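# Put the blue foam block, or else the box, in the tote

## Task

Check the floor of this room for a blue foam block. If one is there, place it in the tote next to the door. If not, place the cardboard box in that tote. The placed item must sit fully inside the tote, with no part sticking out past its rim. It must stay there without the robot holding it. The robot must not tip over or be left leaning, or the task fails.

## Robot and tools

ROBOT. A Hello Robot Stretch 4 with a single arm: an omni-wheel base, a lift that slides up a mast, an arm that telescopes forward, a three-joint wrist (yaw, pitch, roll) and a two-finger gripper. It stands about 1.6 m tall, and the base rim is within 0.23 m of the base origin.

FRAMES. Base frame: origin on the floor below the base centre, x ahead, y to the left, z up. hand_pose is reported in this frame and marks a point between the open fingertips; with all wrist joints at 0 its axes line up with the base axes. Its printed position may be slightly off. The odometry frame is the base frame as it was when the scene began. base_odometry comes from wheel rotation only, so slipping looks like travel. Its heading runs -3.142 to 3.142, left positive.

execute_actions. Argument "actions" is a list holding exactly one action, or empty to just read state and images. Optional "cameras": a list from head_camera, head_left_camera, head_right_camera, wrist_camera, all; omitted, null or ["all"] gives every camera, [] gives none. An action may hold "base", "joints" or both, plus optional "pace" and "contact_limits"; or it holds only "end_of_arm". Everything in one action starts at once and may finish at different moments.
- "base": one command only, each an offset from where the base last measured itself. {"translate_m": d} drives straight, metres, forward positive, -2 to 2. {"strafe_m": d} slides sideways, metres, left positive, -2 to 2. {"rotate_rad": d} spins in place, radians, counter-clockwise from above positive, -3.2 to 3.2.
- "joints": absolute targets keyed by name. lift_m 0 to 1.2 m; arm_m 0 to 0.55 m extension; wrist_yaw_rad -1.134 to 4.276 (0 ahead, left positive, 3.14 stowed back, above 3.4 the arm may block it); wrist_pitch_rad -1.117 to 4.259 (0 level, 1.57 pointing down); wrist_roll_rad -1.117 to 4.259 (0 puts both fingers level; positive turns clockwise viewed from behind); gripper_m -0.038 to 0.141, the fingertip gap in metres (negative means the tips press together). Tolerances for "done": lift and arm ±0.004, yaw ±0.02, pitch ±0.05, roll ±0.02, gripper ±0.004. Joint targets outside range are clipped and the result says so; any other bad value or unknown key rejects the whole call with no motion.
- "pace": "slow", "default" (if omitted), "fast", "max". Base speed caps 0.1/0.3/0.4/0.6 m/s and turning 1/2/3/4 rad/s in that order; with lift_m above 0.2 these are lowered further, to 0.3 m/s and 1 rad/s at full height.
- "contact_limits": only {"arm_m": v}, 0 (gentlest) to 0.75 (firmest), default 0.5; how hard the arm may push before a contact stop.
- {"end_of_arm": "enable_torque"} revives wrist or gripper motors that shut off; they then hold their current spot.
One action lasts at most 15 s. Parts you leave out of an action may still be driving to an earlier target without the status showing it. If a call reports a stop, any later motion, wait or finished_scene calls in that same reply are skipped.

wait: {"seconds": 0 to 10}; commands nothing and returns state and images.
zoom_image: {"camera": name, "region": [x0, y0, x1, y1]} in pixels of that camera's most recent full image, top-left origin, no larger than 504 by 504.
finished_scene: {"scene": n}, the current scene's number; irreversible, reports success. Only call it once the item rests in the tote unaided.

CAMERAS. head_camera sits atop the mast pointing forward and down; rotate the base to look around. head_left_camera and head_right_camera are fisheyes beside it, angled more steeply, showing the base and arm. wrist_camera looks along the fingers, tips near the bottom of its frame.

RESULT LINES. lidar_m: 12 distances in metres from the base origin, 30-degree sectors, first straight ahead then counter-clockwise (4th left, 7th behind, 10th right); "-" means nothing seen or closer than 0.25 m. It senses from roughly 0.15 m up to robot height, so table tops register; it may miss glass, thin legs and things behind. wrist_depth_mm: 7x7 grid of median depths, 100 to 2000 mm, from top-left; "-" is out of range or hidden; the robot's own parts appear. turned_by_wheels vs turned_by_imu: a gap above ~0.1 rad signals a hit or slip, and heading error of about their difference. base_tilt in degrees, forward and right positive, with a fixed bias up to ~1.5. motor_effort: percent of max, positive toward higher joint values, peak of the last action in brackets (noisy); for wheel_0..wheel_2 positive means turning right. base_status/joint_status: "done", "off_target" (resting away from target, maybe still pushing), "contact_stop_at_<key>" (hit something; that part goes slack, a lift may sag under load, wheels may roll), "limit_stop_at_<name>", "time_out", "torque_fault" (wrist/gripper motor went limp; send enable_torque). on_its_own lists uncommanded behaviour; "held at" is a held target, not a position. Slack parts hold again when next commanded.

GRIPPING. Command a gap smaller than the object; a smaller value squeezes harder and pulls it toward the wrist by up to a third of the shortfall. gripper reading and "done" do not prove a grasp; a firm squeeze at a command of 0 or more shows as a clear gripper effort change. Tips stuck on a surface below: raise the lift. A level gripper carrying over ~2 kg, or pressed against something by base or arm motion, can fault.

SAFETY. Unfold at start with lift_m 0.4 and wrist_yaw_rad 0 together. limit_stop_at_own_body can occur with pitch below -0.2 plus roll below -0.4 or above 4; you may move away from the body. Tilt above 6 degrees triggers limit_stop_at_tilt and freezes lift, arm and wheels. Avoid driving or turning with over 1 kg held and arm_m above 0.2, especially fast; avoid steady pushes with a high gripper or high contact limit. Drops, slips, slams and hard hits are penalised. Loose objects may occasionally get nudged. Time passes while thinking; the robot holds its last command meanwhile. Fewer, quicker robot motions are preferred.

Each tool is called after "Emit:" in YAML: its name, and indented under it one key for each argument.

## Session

Emit:
execute_actions:
  actions: []

Scene clock: 0.00 s.
base_odometry: x=+0.000 y=+0.000 heading=+0.000 (m, m, rad; odometry frame)
turned_by_wheels: +0.000 (rad since the last result)
turned_by_imu: +0.000 (rad since the last result)
base_tilt: forward=+0.0 right=-0.4 (deg)
lidar_m: 0.99 1.52 1.64 1.05 0.83 0.82 0.92 1.11 1.80 1.14 0.90 0.89
base_status: not commanded
joint_positions: lift_m=+0.167 arm_m=-0.001 wrist_yaw_rad=+3.083 wrist_pitch_rad=-0.008 wrist_roll_rad=+0.008 gripper_m=+0.057
joint_status: not commanded
motor_effort: lift_m=+18 arm_m=-1 wrist_yaw_rad=+1 wrist_pitch_rad=-7 wrist_roll_rad=+1 gripper_m=-3 wheel_0=+0 wheel_1=-1 wheel_2=+1 (%)
hand_pose: x=-0.1130 y=+0.1040 z=+0.3473 quat_wxyz=(+0.029, +0.004, +0.004, +1.000) (m; base frame)
wrist_depth_mm: 145 147 1281 1078 931 798 715 / - 145 1255 1060 904 798 715 / - 135 229 1078 904 809 715 / 109 143 244 1060 917 798 707 / 141 1430 1255 1060 917 798 715 / 1499 1499 1229 1060 854 788 707 / 1008 1025 878 946 831 759 707
pictures: head_camera, head_left_camera, head_right_camera, wrist_camera
Images, in order (width x height): head_camera 420x560, head_left_camera 420x672, head_right_camera 420x672, wrist_camera 616x392.

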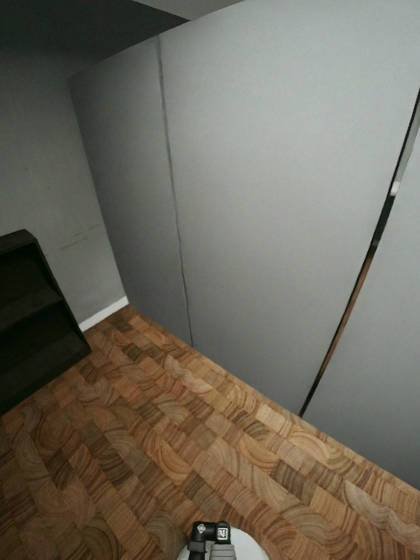

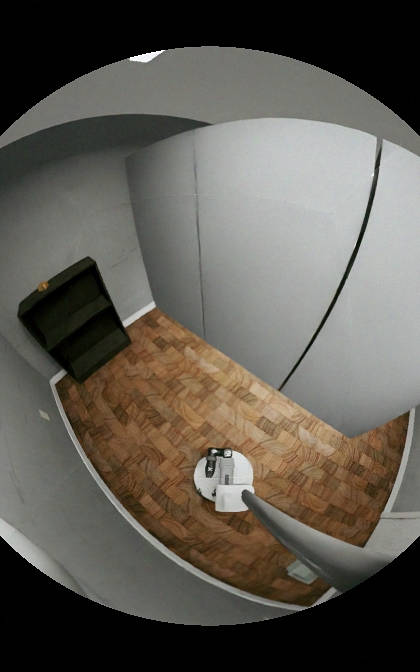

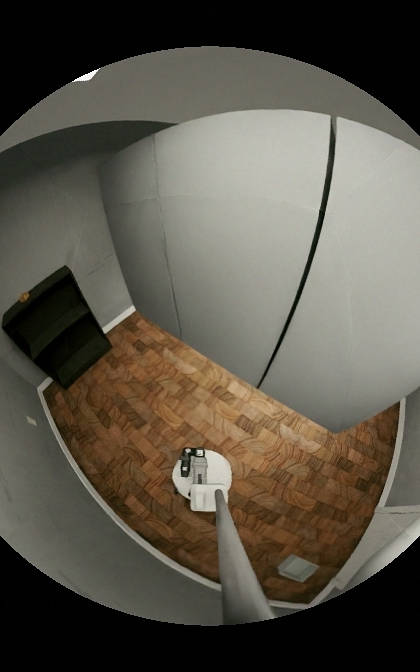

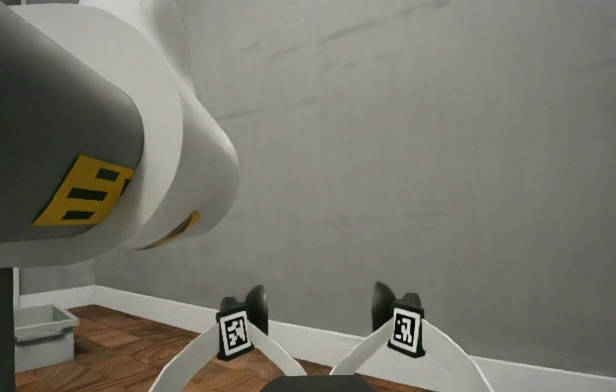

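Emit:
execute_actions:
  actions:
    - {"base":{"rotate_rad":-0.3},"pace":"fast"}
  cameras: []

Emit:
execute_actions:
  actions:
    - {"base":{"strafe_m":-1.25},"pace":"max"}
  cameras: []

Emit:
execute_actions:
  actions:
    - {"base":{"rotate_rad":-0.45},"pace":"fast"}
  cameras: ["head_camera","head_left_camera"]

Scene clock: 2.03 s.
base_odometry: x=+0.000 y=+0.000 heading=-0.300 (m, m, rad; odometry frame)
turned_by_wheels: -0.300 (rad since the last result)
turned_by_imu: -0.296 (rad since the last result)
base_tilt: forward=+0.1 right=-0.5 (deg)
lidar_m: 0.90 1.12 1.63 1.42 0.89 0.82 0.83 1.04 1.14 1.81 0.99 0.88
base_status: done
joint_positions: lift_m=+0.167 arm_m=-0.001 wrist_yaw_rad=+3.083 wrist_pitch_rad=-0.008 wrist_roll_rad=+0.008 gripper_m=+0.057
joint_status: not commanded
motor_effort: lift_m=+18(18) arm_m=+0(0) wrist_yaw_rad=+0(1) wrist_pitch_rad=-8(8) wrist_roll_rad=+1(1) gripper_m=-4(3) wheel_0=+0(7) wheel_1=+1(9) wheel_2=+1(10) (%)
hand_pose: x=-0.1130 y=+0.1040 z=+0.3473 quat_wxyz=(+0.029, +0.004, +0.004, +1.000) (m; base frame)
wrist_depth_mm: 145 147 1042 976 904 842 788 / - 145 1042 976 878 831 788 / - 135 229 976 878 831 778 / 109 143 244 946 878 831 778 / 141 1078 1042 946 891 831 759 / 1205 1098 1025 931 842 798 759 / 1060 1025 866 891 842 788 750
pictures: none
No camera images: the call's "cameras" was empty. Leave "cameras" out to get every camera's image.

Scene clock: 5.43 s.
base_odometry: x=-0.369 y=-1.194 heading=-0.300 (m, m, rad; odometry frame)
turned_by_wheels: +0.000 (rad since the last result)
turned_by_imu: -0.005 (rad since the last result)
base_tilt: forward=-0.2 right=-0.3 (deg)
lidar_m: 0.54 0.54 1.10 2.19 1.38 0.70 1.03 0.70 0.63 0.66 0.82 1.65
base_status: done
joint_positions: lift_m=+0.167 arm_m=-0.001 wrist_yaw_rad=+3.083 wrist_pitch_rad=-0.008 wrist_roll_rad=+0.008 gripper_m=+0.057
joint_status: not commanded
motor_effort: lift_m=+18(18) arm_m=+0(0) wrist_yaw_rad=-1(1) wrist_pitch_rad=-7(6) wrist_roll_rad=+1(1) gripper_m=-4(3) wheel_0=-1(14) wheel_1=+2(15) wheel_2=+0(0) (%)
hand_pose: x=-0.1130 y=+0.1040 z=+0.3473 quat_wxyz=(+0.029, +0.004, +0.004, +1.000) (m; base frame)
wrist_depth_mm: 145 147 1464 1464 1336 1229 1182 / - 145 1397 1430 1366 1205 1182 / - 135 228 1397 1336 1255 1160 / 109 143 245 1397 1336 1229 1160 / 141 866 1397 1430 1336 1255 1182 / 759 976 1138 1397 976 1229 1118 / 759 917 878 809 768 931 960
pictures: none
No camera images: the call's "cameras" was empty. Leave "cameras" out to get every camera's image.

Scene clock: 6.50 s.
base_odometry: x=-0.369 y=-1.194 heading=-0.749 (m, m, rad; odometry frame)
turned_by_wheels: -0.450 (rad since the last result)
turned_by_imu: -0.443 (rad since the last result)
base_tilt: forward=+0.1 right=-0.5 (deg)
lidar_m: 1.90 0.54 0.57 1.31 2.00 1.36 0.74 0.77 0.68 0.62 0.65 0.85
base_status: done
joint_positions: lift_m=+0.167 arm_m=-0.001 wrist_yaw_rad=+3.083 wrist_pitch_rad=-0.008 wrist_roll_rad=+0.008 gripper_m=+0.057
joint_status: not commanded
motor_effort: lift_m=+18(18) arm_m=+0(0) wrist_yaw_rad=+0(1) wrist_pitch_rad=-7(7) wrist_roll_rad=+1(1) gripper_m=-3(4) wheel_0=+1(5) wheel_1=+2(10) wheel_2=+2(10) (%)
hand_pose: x=-0.1130 y=+0.1040 z=+0.3473 quat_wxyz=(+0.029, +0.004, +0.004, +1.000) (m; base frame)
wrist_depth_mm: 145 147 1397 1464 1464 1537 1537 / - 145 1366 1430 1464 1537 1576 / - 135 229 1430 1464 1499 1576 / 109 143 244 1397 1464 1499 1537 / 141 1281 1397 1430 1430 1430 1537 / 1229 1336 1336 1366 1308 1430 1430 / 1042 946 820 946 866 946 960
pictures: head_camera, head_left_camera
Images, in order (width x height): head_camera 420x560, head_left_camera 420x672.

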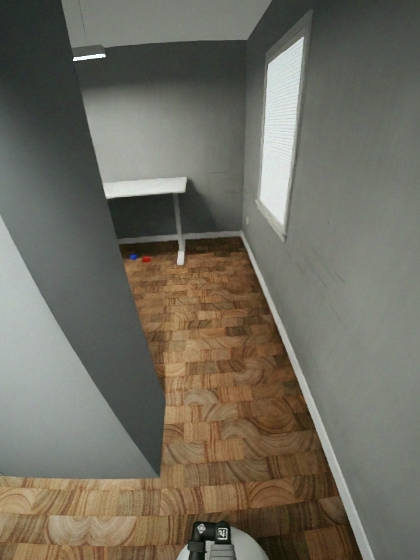

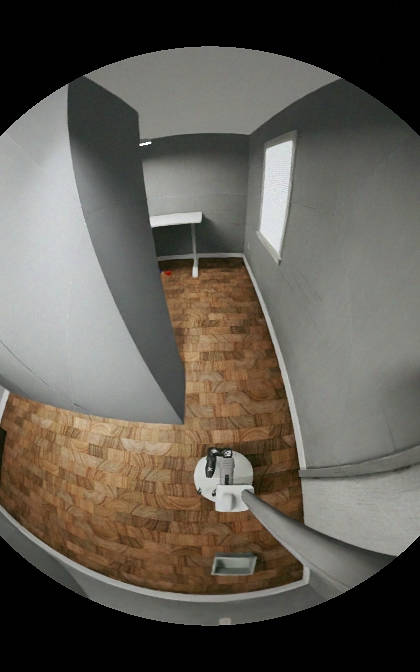

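Emit:
execute_actions:
  actions:
    - {"base":{"translate_m":1.7},"pace":"max"}
  cameras: ["head_camera","head_left_camera"]

Scene clock: 10.97 s.
base_odometry: x=+0.875 y=-2.352 heading=-0.749 (m, m, rad; odometry frame)
turned_by_wheels: +0.000 (rad since the last result)
turned_by_imu: -0.003 (rad since the last result)
base_tilt: forward=+0.1 right=-0.3 (deg)
lidar_m: 1.53 1.02 1.30 2.47 1.22 0.90 3.00 0.81 0.56 0.46 0.48 0.64
base_status: done
joint_positions: lift_m=+0.167 arm_m=-0.001 wrist_yaw_rad=+3.083 wrist_pitch_rad=-0.008 wrist_roll_rad=+0.008 gripper_m=+0.057
joint_status: not commanded
motor_effort: lift_m=+18(18) arm_m=+0(0) wrist_yaw_rad=+0(1) wrist_pitch_rad=-7(7) wrist_roll_rad=+0(1) gripper_m=-5(3) wheel_0=+0(7) wheel_1=+1(10) wheel_2=+2(19) (%)
hand_pose: x=-0.1130 y=+0.1040 z=+0.3473 quat_wxyz=(+0.029, +0.004, +0.004, +1.000) (m; base frame)
wrist_depth_mm: 145 147 - - 1078 1118 1138 / - 145 - - 1229 1397 1430 / - 135 228 - 1205 1430 1499 / 109 143 246 - 1118 1430 1464 / 140 1308 - - 1118 1397 1464 / 1025 1499 1464 1618 917 1205 1182 / 960 1042 891 960 866 931 946
pictures: head_camera, head_left_camera
Images, in order (width x height): head_camera 420x560, head_left_camera 420x672.

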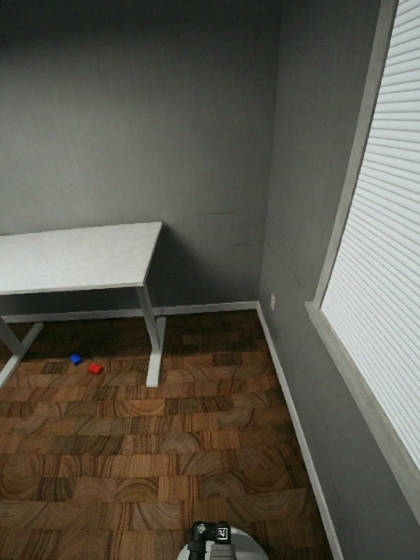

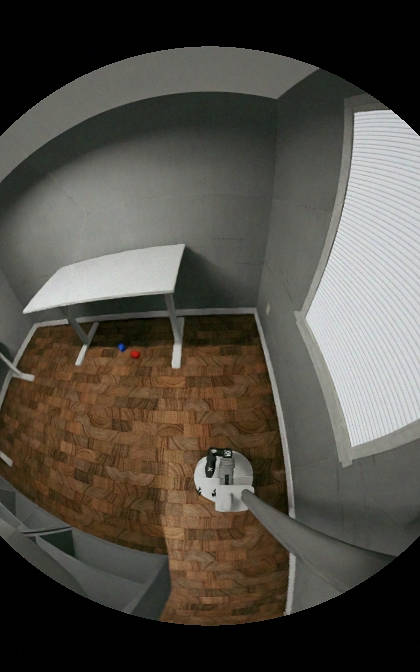

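Emit:
execute_actions:
  actions:
    - {"base":{"strafe_m":1.0},"pace":"max","joints":{"lift_m":0.4,"wrist_yaw_rad":0,"wrist_pitch_rad":0.8,"gripper_m":0.14}}

Scene clock: 21.37 s.
base_odometry: x=+1.557 y=-1.620 heading=-0.749 (m, m, rad; odometry frame)
turned_by_wheels: +0.000 (rad since the last result)
turned_by_imu: +0.001 (rad since the last result)
base_tilt: forward=+0.1 right=-0.4 (deg)
lidar_m: 0.90 0.93 1.19 1.47 1.34 0.92 0.86 0.88 1.60 1.48 1.50 0.97
base_status: done
joint_positions: lift_m=+0.400 arm_m=-0.001 wrist_yaw_rad=+0.001 wrist_pitch_rad=+0.802 wrist_roll_rad=+0.008 gripper_m=+0.140
joint_status: all done
motor_effort: lift_m=+19(22) arm_m=+0(0) wrist_yaw_rad=+0(8) wrist_pitch_rad=-4(4) wrist_roll_rad=+1(1) gripper_m=-2(4) wheel_0=+0(14) wheel_1=-3(17) wheel_2=+0(3) (%)
hand_pose: x=+0.3706 y=-0.0873 z=+0.3709 quat_wxyz=(+0.921, +0.004, +0.390, -0.001) (m; base frame)
wrist_depth_mm: 1308 1308 1366 1336 1397 1366 1366 / 1205 1255 1229 1205 1138 1060 1118 / 1042 991 991 960 960 904 931 / 866 842 831 820 809 798 788 / 732 723 723 715 707 683 683 / 647 627 627 634 621 214 603 / 580 559 554 156 539 539 544
pictures: head_camera, head_left_camera, head_right_camera, wrist_camera
Images, in order (width x height): head_camera 420x560, head_left_camera 420x672, head_right_camera 420x672, wrist_camera 616x392.

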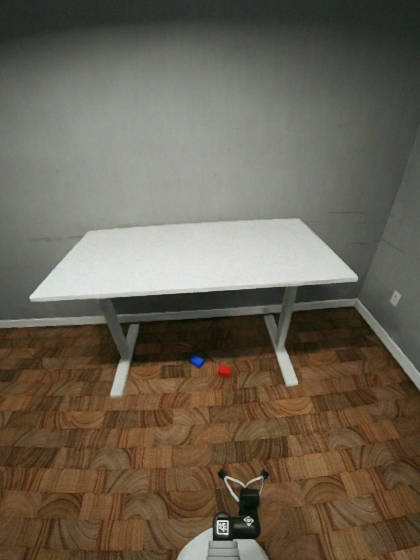

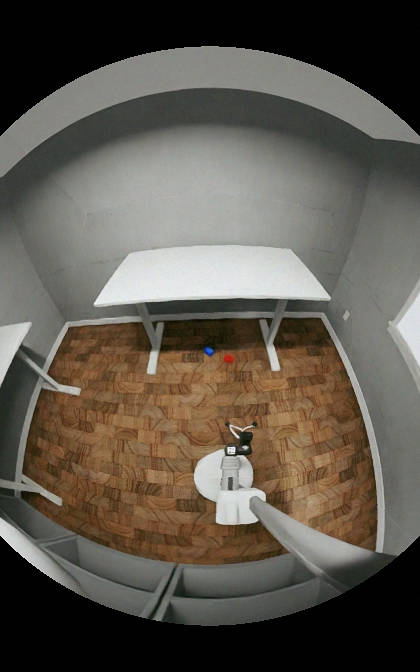

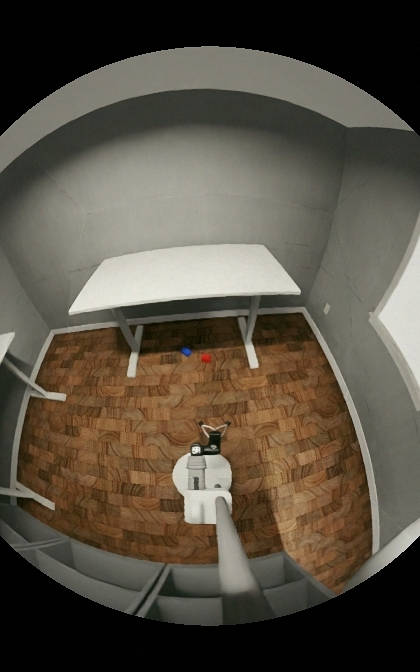

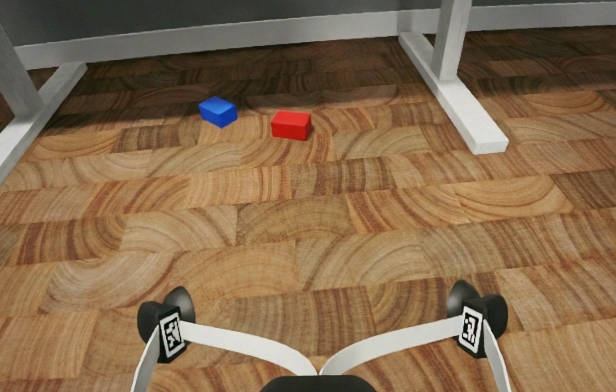

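Emit:
execute_actions:
  actions:
    - {"base":{"rotate_rad":0.2},"pace":"fast","joints":{"arm_m":0.3,"wrist_pitch_rad":1.2,"lift_m":0.35}}
  cameras: []

Emit:
execute_actions:
  actions:
    - {"base":{"translate_m":0.42},"pace":"fast"}
  cameras: ["head_camera","wrist_camera"]

Scene clock: 23.40 s.
base_odometry: x=+1.557 y=-1.620 heading=-0.550 (m, m, rad; odometry frame)
turned_by_wheels: +0.200 (rad since the last result)
turned_by_imu: +0.196 (rad since the last result)
base_tilt: forward=+0.2 right=-0.6 (deg)
lidar_m: 0.90 0.99 1.49 1.46 1.10 0.87 0.86 0.94 1.53 1.47 1.15 0.92
base_status: done
joint_positions: lift_m=+0.350 arm_m=+0.299 wrist_yaw_rad=+0.000 wrist_pitch_rad=+1.201 wrist_roll_rad=+0.008 gripper_m=+0.140
joint_status: all done
motor_effort: lift_m=+15(17) arm_m=+6(10) wrist_yaw_rad=-1(3) wrist_pitch_rad=-2(1) wrist_roll_rad=+1(1) gripper_m=-2(1) wheel_0=+0(7) wheel_1=-2(8) wheel_2=-3(12) (%)
hand_pose: x=+0.5742 y=-0.0874 z=+0.2595 quat_wxyz=(+0.825, +0.003, +0.565, -0.002) (m; base frame)
wrist_depth_mm: 683 676 668 654 627 640 627 / 634 621 609 603 603 591 591 / 591 580 569 569 559 554 549 / 549 539 535 530 525 521 512 / 512 508 504 496 496 488 480 / 484 477 477 466 466 214 449 / 459 449 442 156 436 436 433
pictures: none
No camera images: the call's "cameras" was empty. Leave "cameras" out to get every camera's image.

Scene clock: 25.73 s.
base_odometry: x=+1.915 y=-1.839 heading=-0.549 (m, m, rad; odometry frame)
turned_by_wheels: +0.000 (rad since the last result)
turned_by_imu: -0.001 (rad since the last result)
base_tilt: forward=+0.0 right=-0.5 (deg)
lidar_m: 0.48 0.54 0.81 1.41 1.56 1.30 1.28 1.39 1.56 1.52 0.63 0.49
base_status: done
joint_positions: lift_m=+0.350 arm_m=+0.299 wrist_yaw_rad=+0.000 wrist_pitch_rad=+1.201 wrist_roll_rad=+0.008 gripper_m=+0.140
joint_status: not commanded
motor_effort: lift_m=+15(15) arm_m=+6(6) wrist_yaw_rad=+0(0) wrist_pitch_rad=-1(2) wrist_roll_rad=+0(0) gripper_m=-1(2) wheel_0=+2(7) wheel_1=+3(9) wheel_2=-1(15) (%)
hand_pose: x=+0.5742 y=-0.0874 z=+0.2595 quat_wxyz=(+0.825, +0.003, +0.565, -0.002) (m; base frame)
wrist_depth_mm: 668 676 668 661 647 634 627 / 634 634 621 609 609 591 580 / 591 580 574 564 564 554 549 / 554 544 535 517 525 517 512 / 512 508 504 496 492 477 484 / 484 477 477 469 466 213 455 / 462 449 442 156 436 436 436
pictures: head_camera, wrist_camera
Images, in order (width x height): head_camera 420x560, wrist_camera 616x392.

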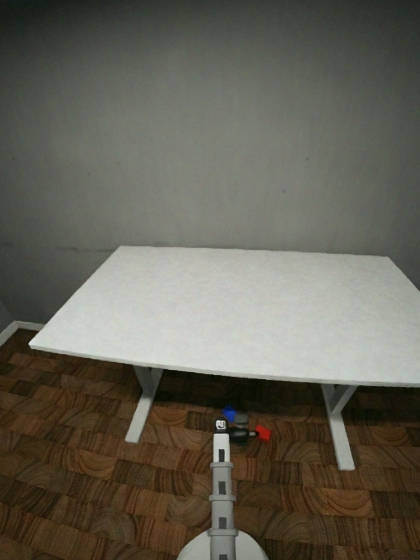

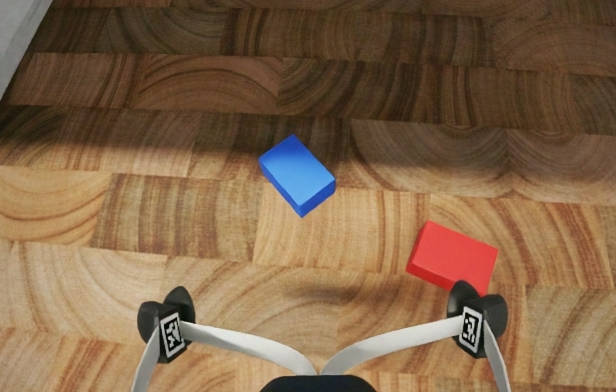

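Emit:
execute_actions:
  actions:
    - {"pace":"fast","joints":{"arm_m":0.51,"wrist_pitch_rad":1.57,"wrist_yaw_rad":0.8,"lift_m":0.22,"gripper_m":0.11}}
  cameras: ["head_camera","wrist_camera"]

Scene clock: 27.67 s.
base_odometry: x=+1.915 y=-1.839 heading=-0.549 (m, m, rad; odometry frame)
turned_by_wheels: +0.000 (rad since the last result)
turned_by_imu: -0.001 (rad since the last result)
base_tilt: forward=+0.0 right=-0.4 (deg)
lidar_m: 0.48 0.55 0.83 1.39 1.56 1.30 1.29 1.41 1.56 1.54 0.62 0.49
base_status: not commanded
joint_positions: lift_m=+0.220 arm_m=+0.509 wrist_yaw_rad=+0.800 wrist_pitch_rad=+1.570 wrist_roll_rad=+0.008 gripper_m=+0.110
joint_status: all done
motor_effort: lift_m=+15(15) arm_m=+6(5) wrist_yaw_rad=+0(8) wrist_pitch_rad=+1(4) wrist_roll_rad=+0(1) gripper_m=-3(4) wheel_0=+2(2) wheel_1=+3(3) wheel_2=-1(1) (%)
hand_pose: x=+0.7427 y=-0.0607 z=+0.1099 quat_wxyz=(+0.653, -0.272, +0.652, +0.273) (m; base frame)
wrist_depth_mm: 349 345 342 340 336 334 330 / 347 347 340 338 334 332 327 / 345 343 340 336 332 329 329 / 343 340 338 332 329 329 327 / 340 338 332 330 325 325 324 / 340 336 330 329 283 324 320 / 338 332 330 157 324 320 319
pictures: head_camera, wrist_camera
Images, in order (width x height): head_camera 420x560, wrist_camera 616x392.

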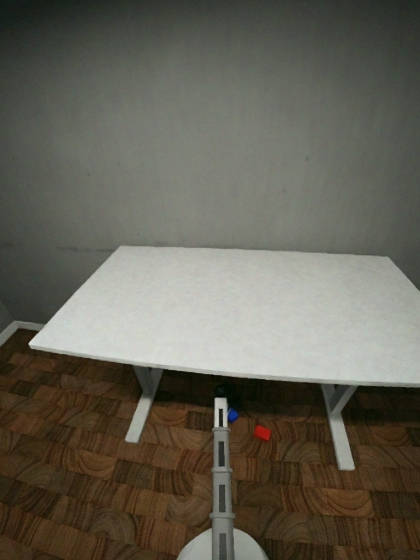

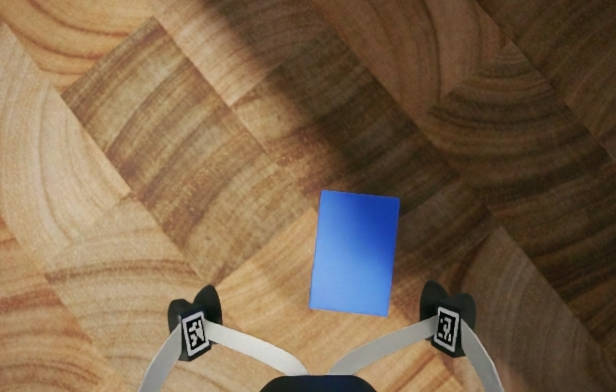

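Emit:
execute_actions:
  actions:
    - {"joints":{"arm_m":0.542,"lift_m":0.17}}
  cameras: []

Emit:
execute_actions:
  actions:
    - {"joints":{"lift_m":0.135}}
  cameras: ["wrist_camera"]

Scene clock: 29.03 s.
base_odometry: x=+1.915 y=-1.839 heading=-0.549 (m, m, rad; odometry frame)
turned_by_wheels: +0.000 (rad since the last result)
turned_by_imu: +0.000 (rad since the last result)
base_tilt: forward=+0.1 right=-0.4 (deg)
lidar_m: 0.47 0.53 0.80 1.41 1.55 1.30 1.29 1.40 1.55 1.53 0.62 0.48
base_status: not commanded
joint_positions: lift_m=+0.170 arm_m=+0.541 wrist_yaw_rad=+0.800 wrist_pitch_rad=+1.570 wrist_roll_rad=+0.008 gripper_m=+0.110
joint_status: all done
motor_effort: lift_m=+15(16) arm_m=+6(4) wrist_yaw_rad=+0(2) wrist_pitch_rad=-1(1) wrist_roll_rad=+2(1) gripper_m=-2(1) wheel_0=+2(2) wheel_1=+3(3) wheel_2=-1(1) (%)
hand_pose: x=+0.7747 y=-0.0607 z=+0.0600 quat_wxyz=(+0.653, -0.272, +0.652, +0.273) (m; base frame)
wrist_depth_mm: 298 294 291 289 287 282 281 / 296 291 289 287 285 282 281 / 294 290 287 286 285 281 278 / 291 289 287 285 281 277 277 / 291 289 285 237 279 277 274 / 289 287 281 236 236 274 272 / 286 283 281 157 274 272 272
pictures: none
No camera images: the call's "cameras" was empty. Leave "cameras" out to get every camera's image.

Scene clock: 30.00 s.
base_odometry: x=+1.915 y=-1.839 heading=-0.549 (m, m, rad; odometry frame)
turned_by_wheels: +0.000 (rad since the last result)
turned_by_imu: +0.000 (rad since the last result)
base_tilt: forward=+0.1 right=-0.5 (deg)
lidar_m: 0.48 0.54 0.81 1.40 1.56 1.30 1.27 1.40 1.55 1.52 0.63 0.49
base_status: not commanded
joint_positions: lift_m=+0.135 arm_m=+0.541 wrist_yaw_rad=+0.800 wrist_pitch_rad=+1.570 wrist_roll_rad=+0.008 gripper_m=+0.110
joint_status: all done
motor_effort: lift_m=+15(14) arm_m=+6(6) wrist_yaw_rad=+1(1) wrist_pitch_rad=+1(1) wrist_roll_rad=+1(1) gripper_m=-2(2) wheel_0=+1(2) wheel_1=+3(3) wheel_2=-1(1) (%)
hand_pose: x=+0.7747 y=-0.0607 z=+0.0250 quat_wxyz=(+0.653, -0.272, +0.652, +0.273) (m; base frame)
wrist_depth_mm: 262 258 256 253 251 249 247 / 259 257 254 253 250 248 245 / 258 256 252 250 249 246 245 / 256 254 251 250 247 244 242 / 254 251 250 203 245 242 241 / 253 250 248 202 209 241 240 / 252 250 247 157 241 239 238
pictures: wrist_camera
Images, in order (width x height): wrist_camera 616x392.

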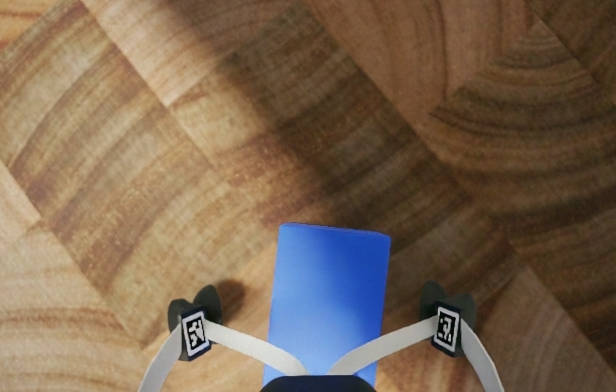

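Emit:
execute_actions:
  actions:
    - {"joints":{"gripper_m":0.018}}
  cameras: ["wrist_camera"]

Emit:
execute_actions:
  actions:
    - {"joints":{"lift_m":0.19}}
  cameras: ["wrist_camera"]

Scene clock: 31.97 s.
base_odometry: x=+1.915 y=-1.839 heading=-0.549 (m, m, rad; odometry frame)
turned_by_wheels: +0.000 (rad since the last result)
turned_by_imu: -0.001 (rad since the last result)
base_tilt: forward=+0.1 right=-0.5 (deg)
lidar_m: 0.49 0.53 0.79 1.41 1.55 1.30 1.26 1.41 1.56 1.53 0.63 0.50
base_status: not commanded
joint_positions: lift_m=+0.135 arm_m=+0.541 wrist_yaw_rad=+0.800 wrist_pitch_rad=+1.570 wrist_roll_rad=+0.008 gripper_m=+0.018
joint_status: all done
motor_effort: lift_m=+15(15) arm_m=+6(6) wrist_yaw_rad=+1(2) wrist_pitch_rad=+0(0) wrist_roll_rad=+0(1) gripper_m=-20(22) wheel_0=+1(2) wheel_1=+3(3) wheel_2=-1(1) (%)
hand_pose: x=+0.7747 y=-0.0607 z=+0.0250 quat_wxyz=(+0.653, -0.272, +0.652, +0.273) (m; base frame)
wrist_depth_mm: 260 257 256 252 251 249 248 / 259 257 254 251 249 248 245 / 256 255 252 251 247 247 243 / 256 253 251 250 247 243 243 / 254 253 250 190 244 242 241 / 253 251 248 189 189 240 239 / 252 249 186 189 186 168 238
pictures: wrist_camera
Images, in order (width x height): wrist_camera 616x392.

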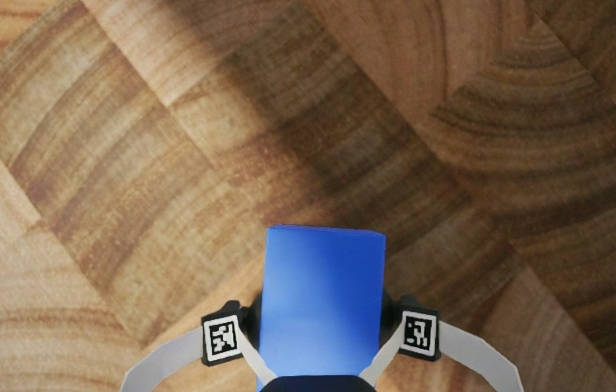

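Scene clock: 33.10 s.
base_odometry: x=+1.915 y=-1.839 heading=-0.549 (m, m, rad; odometry frame)
turned_by_wheels: +0.000 (rad since the last result)
turned_by_imu: +0.000 (rad since the last result)
base_tilt: forward=+0.2 right=-0.4 (deg)
lidar_m: 0.48 0.54 0.79 1.41 1.55 1.30 1.28 1.41 1.54 1.52 0.62 0.49
base_status: not commanded
joint_positions: lift_m=+0.190 arm_m=+0.541 wrist_yaw_rad=+0.800 wrist_pitch_rad=+1.570 wrist_roll_rad=+0.008 gripper_m=+0.018
joint_status: all done
motor_effort: lift_m=+20(22) arm_m=+6(6) wrist_yaw_rad=+2(1) wrist_pitch_rad=+0(1) wrist_roll_rad=+1(2) gripper_m=-22(22) wheel_0=+2(2) wheel_1=+3(3) wheel_2=-1(1) (%)
hand_pose: x=+0.7747 y=-0.0607 z=+0.0795 quat_wxyz=(+0.653, -0.272, +0.652, +0.273) (m; base frame)
wrist_depth_mm: 319 315 310 309 307 301 301 / 317 312 310 306 303 301 300 / 314 310 309 304 303 298 298 / 312 309 306 304 300 297 296 / 310 307 303 190 298 297 294 / 306 306 301 189 189 294 291 / 304 304 186 188 187 168 290
pictures: wrist_camera
Images, in order (width x height): wrist_camera 616x392.

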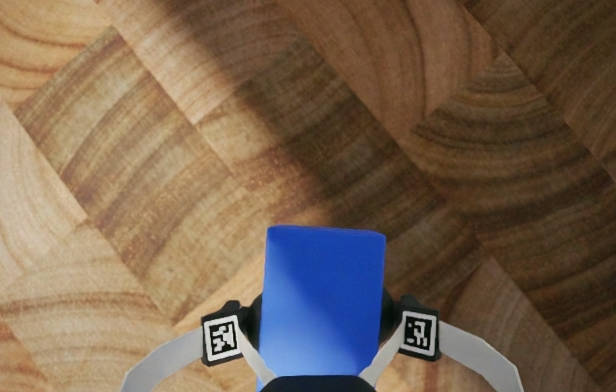

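Emit:
execute_actions:
  actions:
    - {"base":{"translate_m":-0.5},"joints":{"arm_m":0.12},"pace":"fast"}
  cameras: []

Emit:
execute_actions:
  actions:
    - {"base":{"rotate_rad":3.05},"joints":{"wrist_yaw_rad":1.57}}
  cameras: []

Emit:
execute_actions:
  actions:
    - {"base":{"strafe_m":1.0},"pace":"max"}
  cameras: ["head_camera","wrist_camera"]

Scene clock: 36.37 s.
base_odometry: x=+1.488 y=-1.578 heading=-0.550 (m, m, rad; odometry frame)
turned_by_wheels: +0.000 (rad since the last result)
turned_by_imu: +0.000 (rad since the last result)
base_tilt: forward=+0.0 right=-0.4 (deg)
lidar_m: 0.97 1.06 1.49 1.46 1.00 0.78 0.78 0.86 1.51 1.46 1.63 0.99
base_status: done
joint_positions: lift_m=+0.190 arm_m=+0.121 wrist_yaw_rad=+0.800 wrist_pitch_rad=+1.570 wrist_roll_rad=+0.008 gripper_m=+0.018
joint_status: all done
motor_effort: lift_m=+20(21) arm_m=-6(7) wrist_yaw_rad=+1(2) wrist_pitch_rad=-1(0) wrist_roll_rad=+1(2) gripper_m=-22(22) wheel_0=+1(6) wheel_1=-2(11) wheel_2=+0(12) (%)
hand_pose: x=+0.3548 y=-0.0608 z=+0.0795 quat_wxyz=(+0.653, -0.273, +0.652, +0.273) (m; base frame)
wrist_depth_mm: 319 315 312 310 307 304 303 / 317 315 309 307 304 303 300 / 315 310 309 307 303 301 298 / 312 310 307 306 303 298 297 / 310 307 306 191 300 297 296 / 307 307 303 190 189 296 291 / 245 304 185 188 187 168 290
pictures: none
No camera images: the call's "cameras" was empty. Leave "cameras" out to get every camera's image.

Scene clock: 39.17 s.
base_odometry: x=+1.488 y=-1.578 heading=+2.500 (m, m, rad; odometry frame)
turned_by_wheels: +3.050 (rad since the last result)
turned_by_imu: +3.001 (rad since the last result)
base_tilt: forward=-0.1 right=-0.5 (deg)
lidar_m: 0.78 0.81 1.55 1.45 1.55 1.01 0.97 1.04 1.54 1.47 1.08 0.81
base_status: done
joint_positions: lift_m=+0.190 arm_m=+0.121 wrist_yaw_rad=+1.570 wrist_pitch_rad=+1.570 wrist_roll_rad=+0.008 gripper_m=+0.018
joint_status: all done
motor_effort: lift_m=+20(20) arm_m=-6(6) wrist_yaw_rad=+1(7) wrist_pitch_rad=+0(2) wrist_roll_rad=+0(1) gripper_m=-20(21) wheel_0=-1(8) wheel_1=-2(10) wheel_2=-1(11) (%)
hand_pose: x=+0.3794 y=+0.0001 z=+0.0795 quat_wxyz=(+0.502, -0.498, +0.502, +0.498) (m; base frame)
wrist_depth_mm: 319 317 315 312 307 304 301 / 319 315 310 309 306 303 301 / 315 314 310 306 303 301 300 / 276 310 307 304 301 297 296 / 251 309 306 190 297 298 296 / 247 306 303 189 188 296 293 / 250 306 186 187 187 168 291
pictures: none
No camera images: the call's "cameras" was empty. Leave "cameras" out to get every camera's image.

Scene clock: 42.23 s.
base_odometry: x=+0.890 y=-2.379 heading=+2.500 (m, m, rad; odometry frame)
turned_by_wheels: +0.000 (rad since the last result)
turned_by_imu: +0.002 (rad since the last result)
base_tilt: forward=-0.1 right=-0.5 (deg)
lidar_m: 1.80 0.71 0.51 0.46 0.49 0.70 1.02 1.02 1.46 2.47 1.13 0.92
base_status: done
joint_positions: lift_m=+0.190 arm_m=+0.121 wrist_yaw_rad=+1.570 wrist_pitch_rad=+1.570 wrist_roll_rad=+0.008 gripper_m=+0.018
joint_status: not commanded
motor_effort: lift_m=+20(20) arm_m=-6(6) wrist_yaw_rad=+2(2) wrist_pitch_rad=+0(1) wrist_roll_rad=+1(1) gripper_m=-22(19) wheel_0=+1(14) wheel_1=-3(17) wheel_2=+0(1) (%)
hand_pose: x=+0.3794 y=+0.0001 z=+0.0795 quat_wxyz=(+0.502, -0.498, +0.502, +0.498) (m; base frame)
wrist_depth_mm: 320 314 314 310 307 306 303 / 319 315 310 307 304 303 300 / 314 310 310 306 303 301 298 / 283 310 307 304 301 300 297 / 238 307 306 191 298 296 294 / 246 307 304 190 189 294 293 / 251 304 186 189 187 169 291
pictures: head_camera, wrist_camera
Images, in order (width x height): head_camera 420x560, wrist_camera 616x392.

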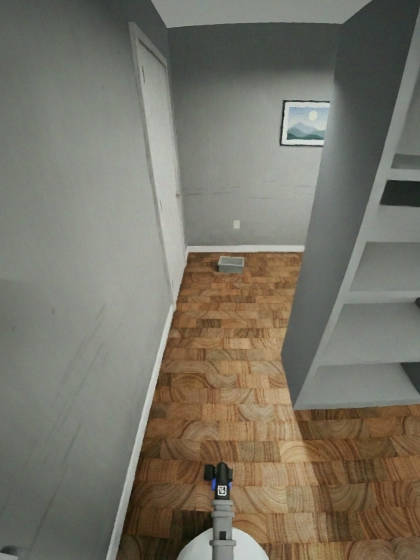

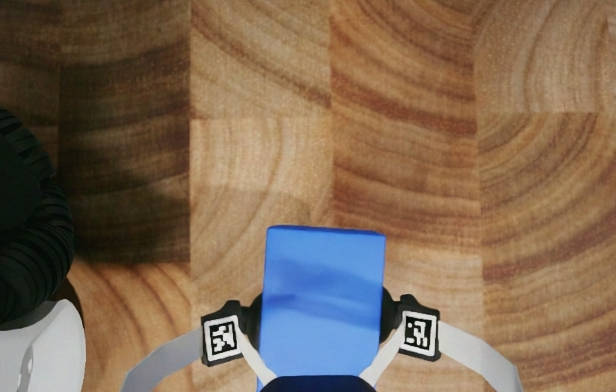

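Emit:
execute_actions:
  actions:
    - {"base":{"translate_m":1.85},"joints":{"wrist_yaw_rad":0,"lift_m":0.36,"arm_m":0.2},"pace":"max"}
  cameras: ["head_camera","wrist_camera"]

Scene clock: 46.97 s.
base_odometry: x=-0.592 y=-1.272 heading=+2.500 (m, m, rad; odometry frame)
turned_by_wheels: +0.000 (rad since the last result)
turned_by_imu: -0.003 (rad since the last result)
base_tilt: forward=+0.0 right=-0.4 (deg)
lidar_m: 0.62 0.61 0.44 0.40 0.47 0.68 1.87 0.77 0.84 2.47 1.59 0.63
base_status: done
joint_positions: lift_m=+0.360 arm_m=+0.199 wrist_yaw_rad=+0.000 wrist_pitch_rad=+1.570 wrist_roll_rad=+0.008 gripper_m=+0.018
joint_status: all done
motor_effort: lift_m=+19(22) arm_m=+6(8) wrist_yaw_rad=-2(5) wrist_pitch_rad=-1(2) wrist_roll_rad=+1(1) gripper_m=-21(20) wheel_0=-1(8) wheel_1=+0(9) wheel_2=+3(16) (%)
hand_pose: x=+0.3701 y=-0.0874 z=+0.2496 quat_wxyz=(+0.707, +0.003, +0.707, -0.003) (m; base frame)
wrist_depth_mm: 492 492 488 415 410 355 473 / 492 488 484 477 473 469 462 / 488 484 480 477 473 469 462 / 484 484 477 473 473 466 466 / 484 477 477 190 466 462 455 / 480 477 469 189 189 462 455 / 477 477 186 188 187 168 452
pictures: head_camera, wrist_camera
Images, in order (width x height): head_camera 420x560, wrist_camera 616x392.

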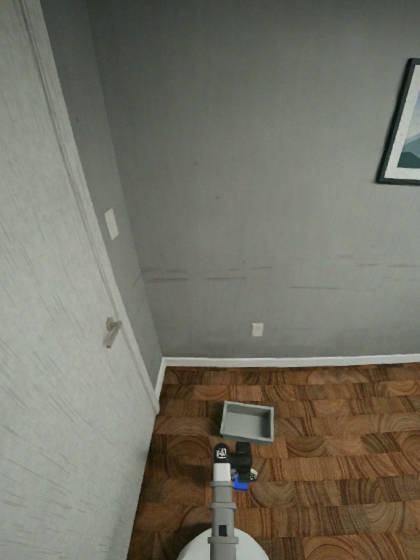

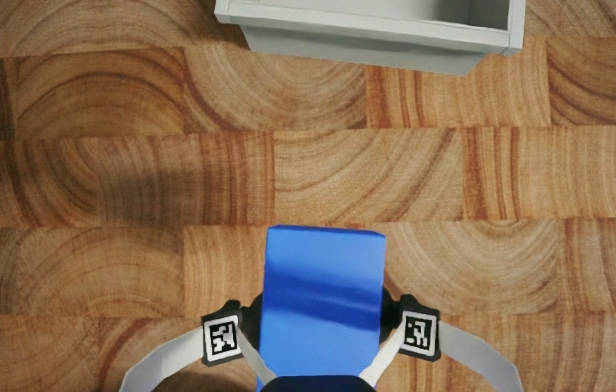

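Emit:
execute_actions:
  actions:
    - {"base":{"strafe_m":-0.055},"joints":{"wrist_yaw_rad":-0.12,"arm_m":0.48},"pace":"fast"}
  cameras: ["wrist_camera"]

Scene clock: 48.83 s.
base_odometry: x=-0.559 y=-1.228 heading=+2.500 (m, m, rad; odometry frame)
turned_by_wheels: +0.000 (rad since the last result)
turned_by_imu: -0.001 (rad since the last result)
base_tilt: forward=+0.1 right=-0.3 (deg)
lidar_m: 0.61 0.68 0.50 0.48 0.54 0.75 2.39 0.73 0.85 2.49 1.57 0.63
base_status: done
joint_positions: lift_m=+0.360 arm_m=+0.479 wrist_yaw_rad=-0.120 wrist_pitch_rad=+1.570 wrist_roll_rad=+0.008 gripper_m=+0.018
joint_status: all done
motor_effort: lift_m=+19(19) arm_m=+6(7) wrist_yaw_rad=+0(1) wrist_pitch_rad=+1(2) wrist_roll_rad=+2(1) gripper_m=-22(21) wheel_0=-3(12) wheel_1=-1(14) wheel_2=+0(3) (%)
hand_pose: x=+0.6397 y=-0.0868 z=+0.2496 quat_wxyz=(+0.706, +0.045, +0.705, -0.045) (m; base frame)
wrist_depth_mm: 492 488 484 480 473 469 469 / 492 484 484 477 473 469 466 / 488 480 399 466 459 427 466 / 484 480 469 473 466 424 459 / 484 480 469 191 462 424 455 / 477 473 353 189 189 459 455 / 477 469 186 187 187 168 452
pictures: wrist_camera
Images, in order (width x height): wrist_camera 616x392.

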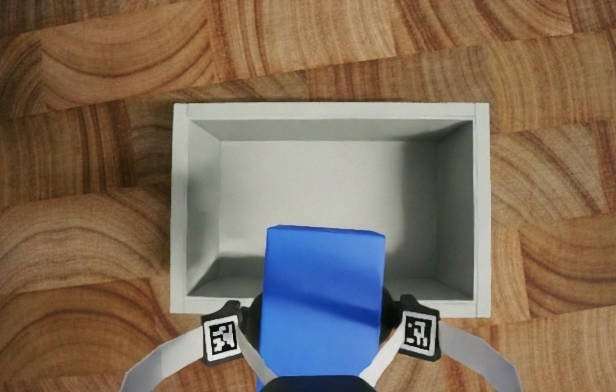

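Emit:
execute_actions:
  actions:
    - {"joints":{"arm_m":0.524,"lift_m":0.28},"pace":"fast"}
  cameras: ["wrist_camera"]

Emit:
execute_actions:
  actions:
    - {"joints":{"lift_m":0.14}}
  cameras: ["wrist_camera"]

Scene clock: 50.17 s.
base_odometry: x=-0.559 y=-1.228 heading=+2.500 (m, m, rad; odometry frame)
turned_by_wheels: +0.000 (rad since the last result)
turned_by_imu: +0.000 (rad since the last result)
base_tilt: forward=-0.1 right=-0.5 (deg)
lidar_m: 0.62 0.69 0.50 0.48 0.54 0.75 2.39 0.72 0.84 2.48 1.59 0.63
base_status: not commanded
joint_positions: lift_m=+0.280 arm_m=+0.523 wrist_yaw_rad=-0.120 wrist_pitch_rad=+1.570 wrist_roll_rad=+0.008 gripper_m=+0.018
joint_status: all done
motor_effort: lift_m=+15(18) arm_m=+6(7) wrist_yaw_rad=-1(0) wrist_pitch_rad=+1(1) wrist_roll_rad=+0(1) gripper_m=-20(21) wheel_0=-3(3) wheel_1=-1(1) wheel_2=+0(0) (%)
hand_pose: x=+0.6836 y=-0.0868 z=+0.1699 quat_wxyz=(+0.706, +0.045, +0.705, -0.045) (m; base frame)
wrist_depth_mm: 413 407 404 402 397 394 392 / 407 404 402 399 394 389 387 / 407 404 342 338 330 324 387 / 404 399 394 392 387 345 382 / 399 397 392 190 384 340 379 / 399 394 325 189 188 338 324 / 397 392 186 188 188 169 320
pictures: wrist_camera
Images, in order (width x height): wrist_camera 616x392.

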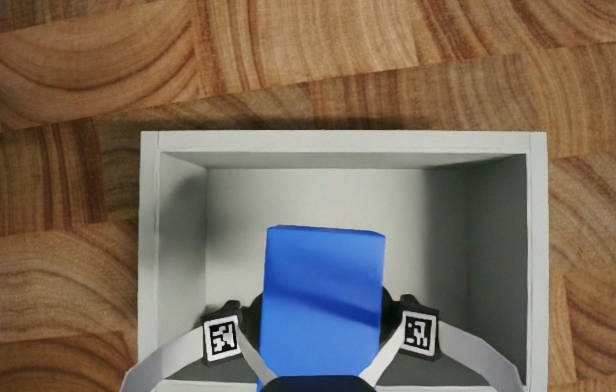

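Scene clock: 51.83 s.
base_odometry: x=-0.559 y=-1.228 heading=+2.500 (m, m, rad; odometry frame)
turned_by_wheels: +0.000 (rad since the last result)
turned_by_imu: +0.000 (rad since the last result)
base_tilt: forward=+0.1 right=-0.6 (deg)
lidar_m: 1.14 0.71 0.50 0.47 0.55 0.75 2.37 0.71 0.85 2.49 1.58 0.64
base_status: not commanded
joint_positions: lift_m=+0.140 arm_m=+0.523 wrist_yaw_rad=-0.120 wrist_pitch_rad=+1.570 wrist_roll_rad=+0.008 gripper_m=+0.018
joint_status: all done
motor_effort: lift_m=+15(14) arm_m=+6(6) wrist_yaw_rad=+1(1) wrist_pitch_rad=+0(0) wrist_roll_rad=+1(1) gripper_m=-23(21) wheel_0=-3(3) wheel_1=-1(1) wheel_2=+0(0) (%)
hand_pose: x=+0.6836 y=-0.0868 z=+0.0299 quat_wxyz=(+0.706, +0.045, +0.705, -0.045) (m; base frame)
wrist_depth_mm: 266 264 260 259 256 254 252 / 140 139 138 137 135 134 133 / 163 208 231 230 227 223 218 / 163 237 253 251 249 247 237 / 163 237 251 190 246 246 244 / 163 236 250 189 189 245 243 / 161 206 186 187 187 168 239
pictures: wrist_camera
Images, in order (width x height): wrist_camera 616x392.

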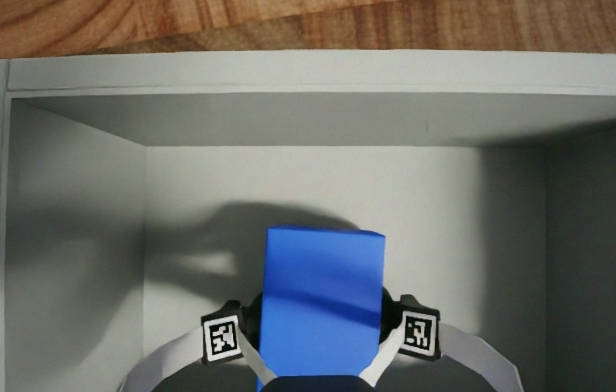

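Emit:
execute_actions:
  actions:
    - {"joints":{"gripper_m":0.08}}
  cameras: ["wrist_camera"]

Emit:
execute_actions:
  actions:
    - {"joints":{"lift_m":0.3},"pace":"fast"}
  cameras: ["wrist_camera"]

Scene clock: 53.50 s.
base_odometry: x=-0.559 y=-1.228 heading=+2.500 (m, m, rad; odometry frame)
turned_by_wheels: +0.000 (rad since the last result)
turned_by_imu: +0.000 (rad since the last result)
base_tilt: forward=+0.1 right=-0.5 (deg)
lidar_m: 0.62 0.69 0.51 0.48 0.54 0.75 2.38 0.72 0.84 2.46 1.56 0.63
base_status: not commanded
joint_positions: lift_m=+0.140 arm_m=+0.523 wrist_yaw_rad=-0.120 wrist_pitch_rad=+1.570 wrist_roll_rad=+0.008 gripper_m=+0.080
joint_status: all done
motor_effort: lift_m=+15(15) arm_m=+6(6) wrist_yaw_rad=+0(0) wrist_pitch_rad=+1(0) wrist_roll_rad=+0(1) gripper_m=+0(22) wheel_0=-3(3) wheel_1=-1(1) wheel_2=+0(0) (%)
hand_pose: x=+0.6836 y=-0.0868 z=+0.0299 quat_wxyz=(+0.706, +0.045, +0.705, -0.045) (m; base frame)
wrist_depth_mm: 265 264 260 258 256 254 253 / 140 139 138 137 136 135 133 / 163 208 230 229 226 224 218 / 163 237 253 252 248 246 237 / 163 237 252 205 247 246 243 / 163 236 250 204 203 244 242 / 161 220 249 158 202 241 239
pictures: wrist_camera
Images, in order (width x height): wrist_camera 616x392.

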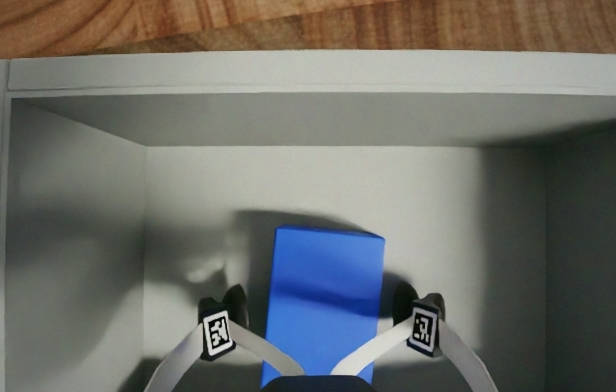

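Scene clock: 54.90 s.
base_odometry: x=-0.559 y=-1.228 heading=+2.500 (m, m, rad; odometry frame)
turned_by_wheels: +0.000 (rad since the last result)
turned_by_imu: +0.000 (rad since the last result)
base_tilt: forward=+0.2 right=-0.6 (deg)
lidar_m: 0.62 0.68 0.51 0.47 0.53 0.76 2.40 0.73 0.84 2.48 1.58 0.63
base_status: not commanded
joint_positions: lift_m=+0.300 arm_m=+0.523 wrist_yaw_rad=-0.120 wrist_pitch_rad=+1.570 wrist_roll_rad=+0.008 gripper_m=+0.080
joint_status: all done
motor_effort: lift_m=+20(20) arm_m=+6(6) wrist_yaw_rad=+1(0) wrist_pitch_rad=+0(1) wrist_roll_rad=+2(1) gripper_m=-4(3) wheel_0=-3(3) wheel_1=-1(1) wheel_2=+0(0) (%)
hand_pose: x=+0.6836 y=-0.0868 z=+0.1895 quat_wxyz=(+0.706, +0.045, +0.705, -0.045) (m; base frame)
wrist_depth_mm: 430 430 427 421 415 410 410 / 430 427 421 418 415 413 407 / 427 424 338 336 332 325 404 / 424 421 410 407 407 342 404 / 424 418 410 364 404 342 399 / 421 421 322 394 394 338 399 / 415 415 290 158 286 283 397
pictures: wrist_camera
Images, in order (width x height): wrist_camera 616x392.

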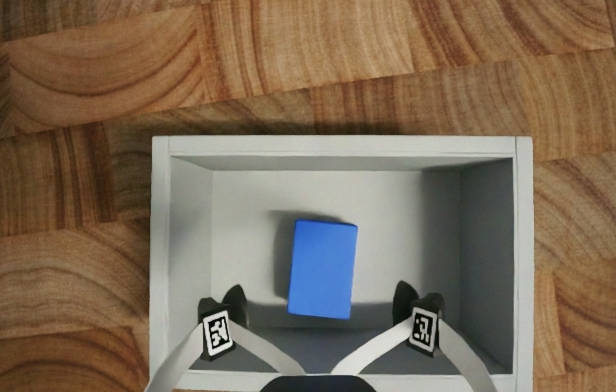

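Emit:
finished_scene:
  scene: 2

The scene is finished: the task was done.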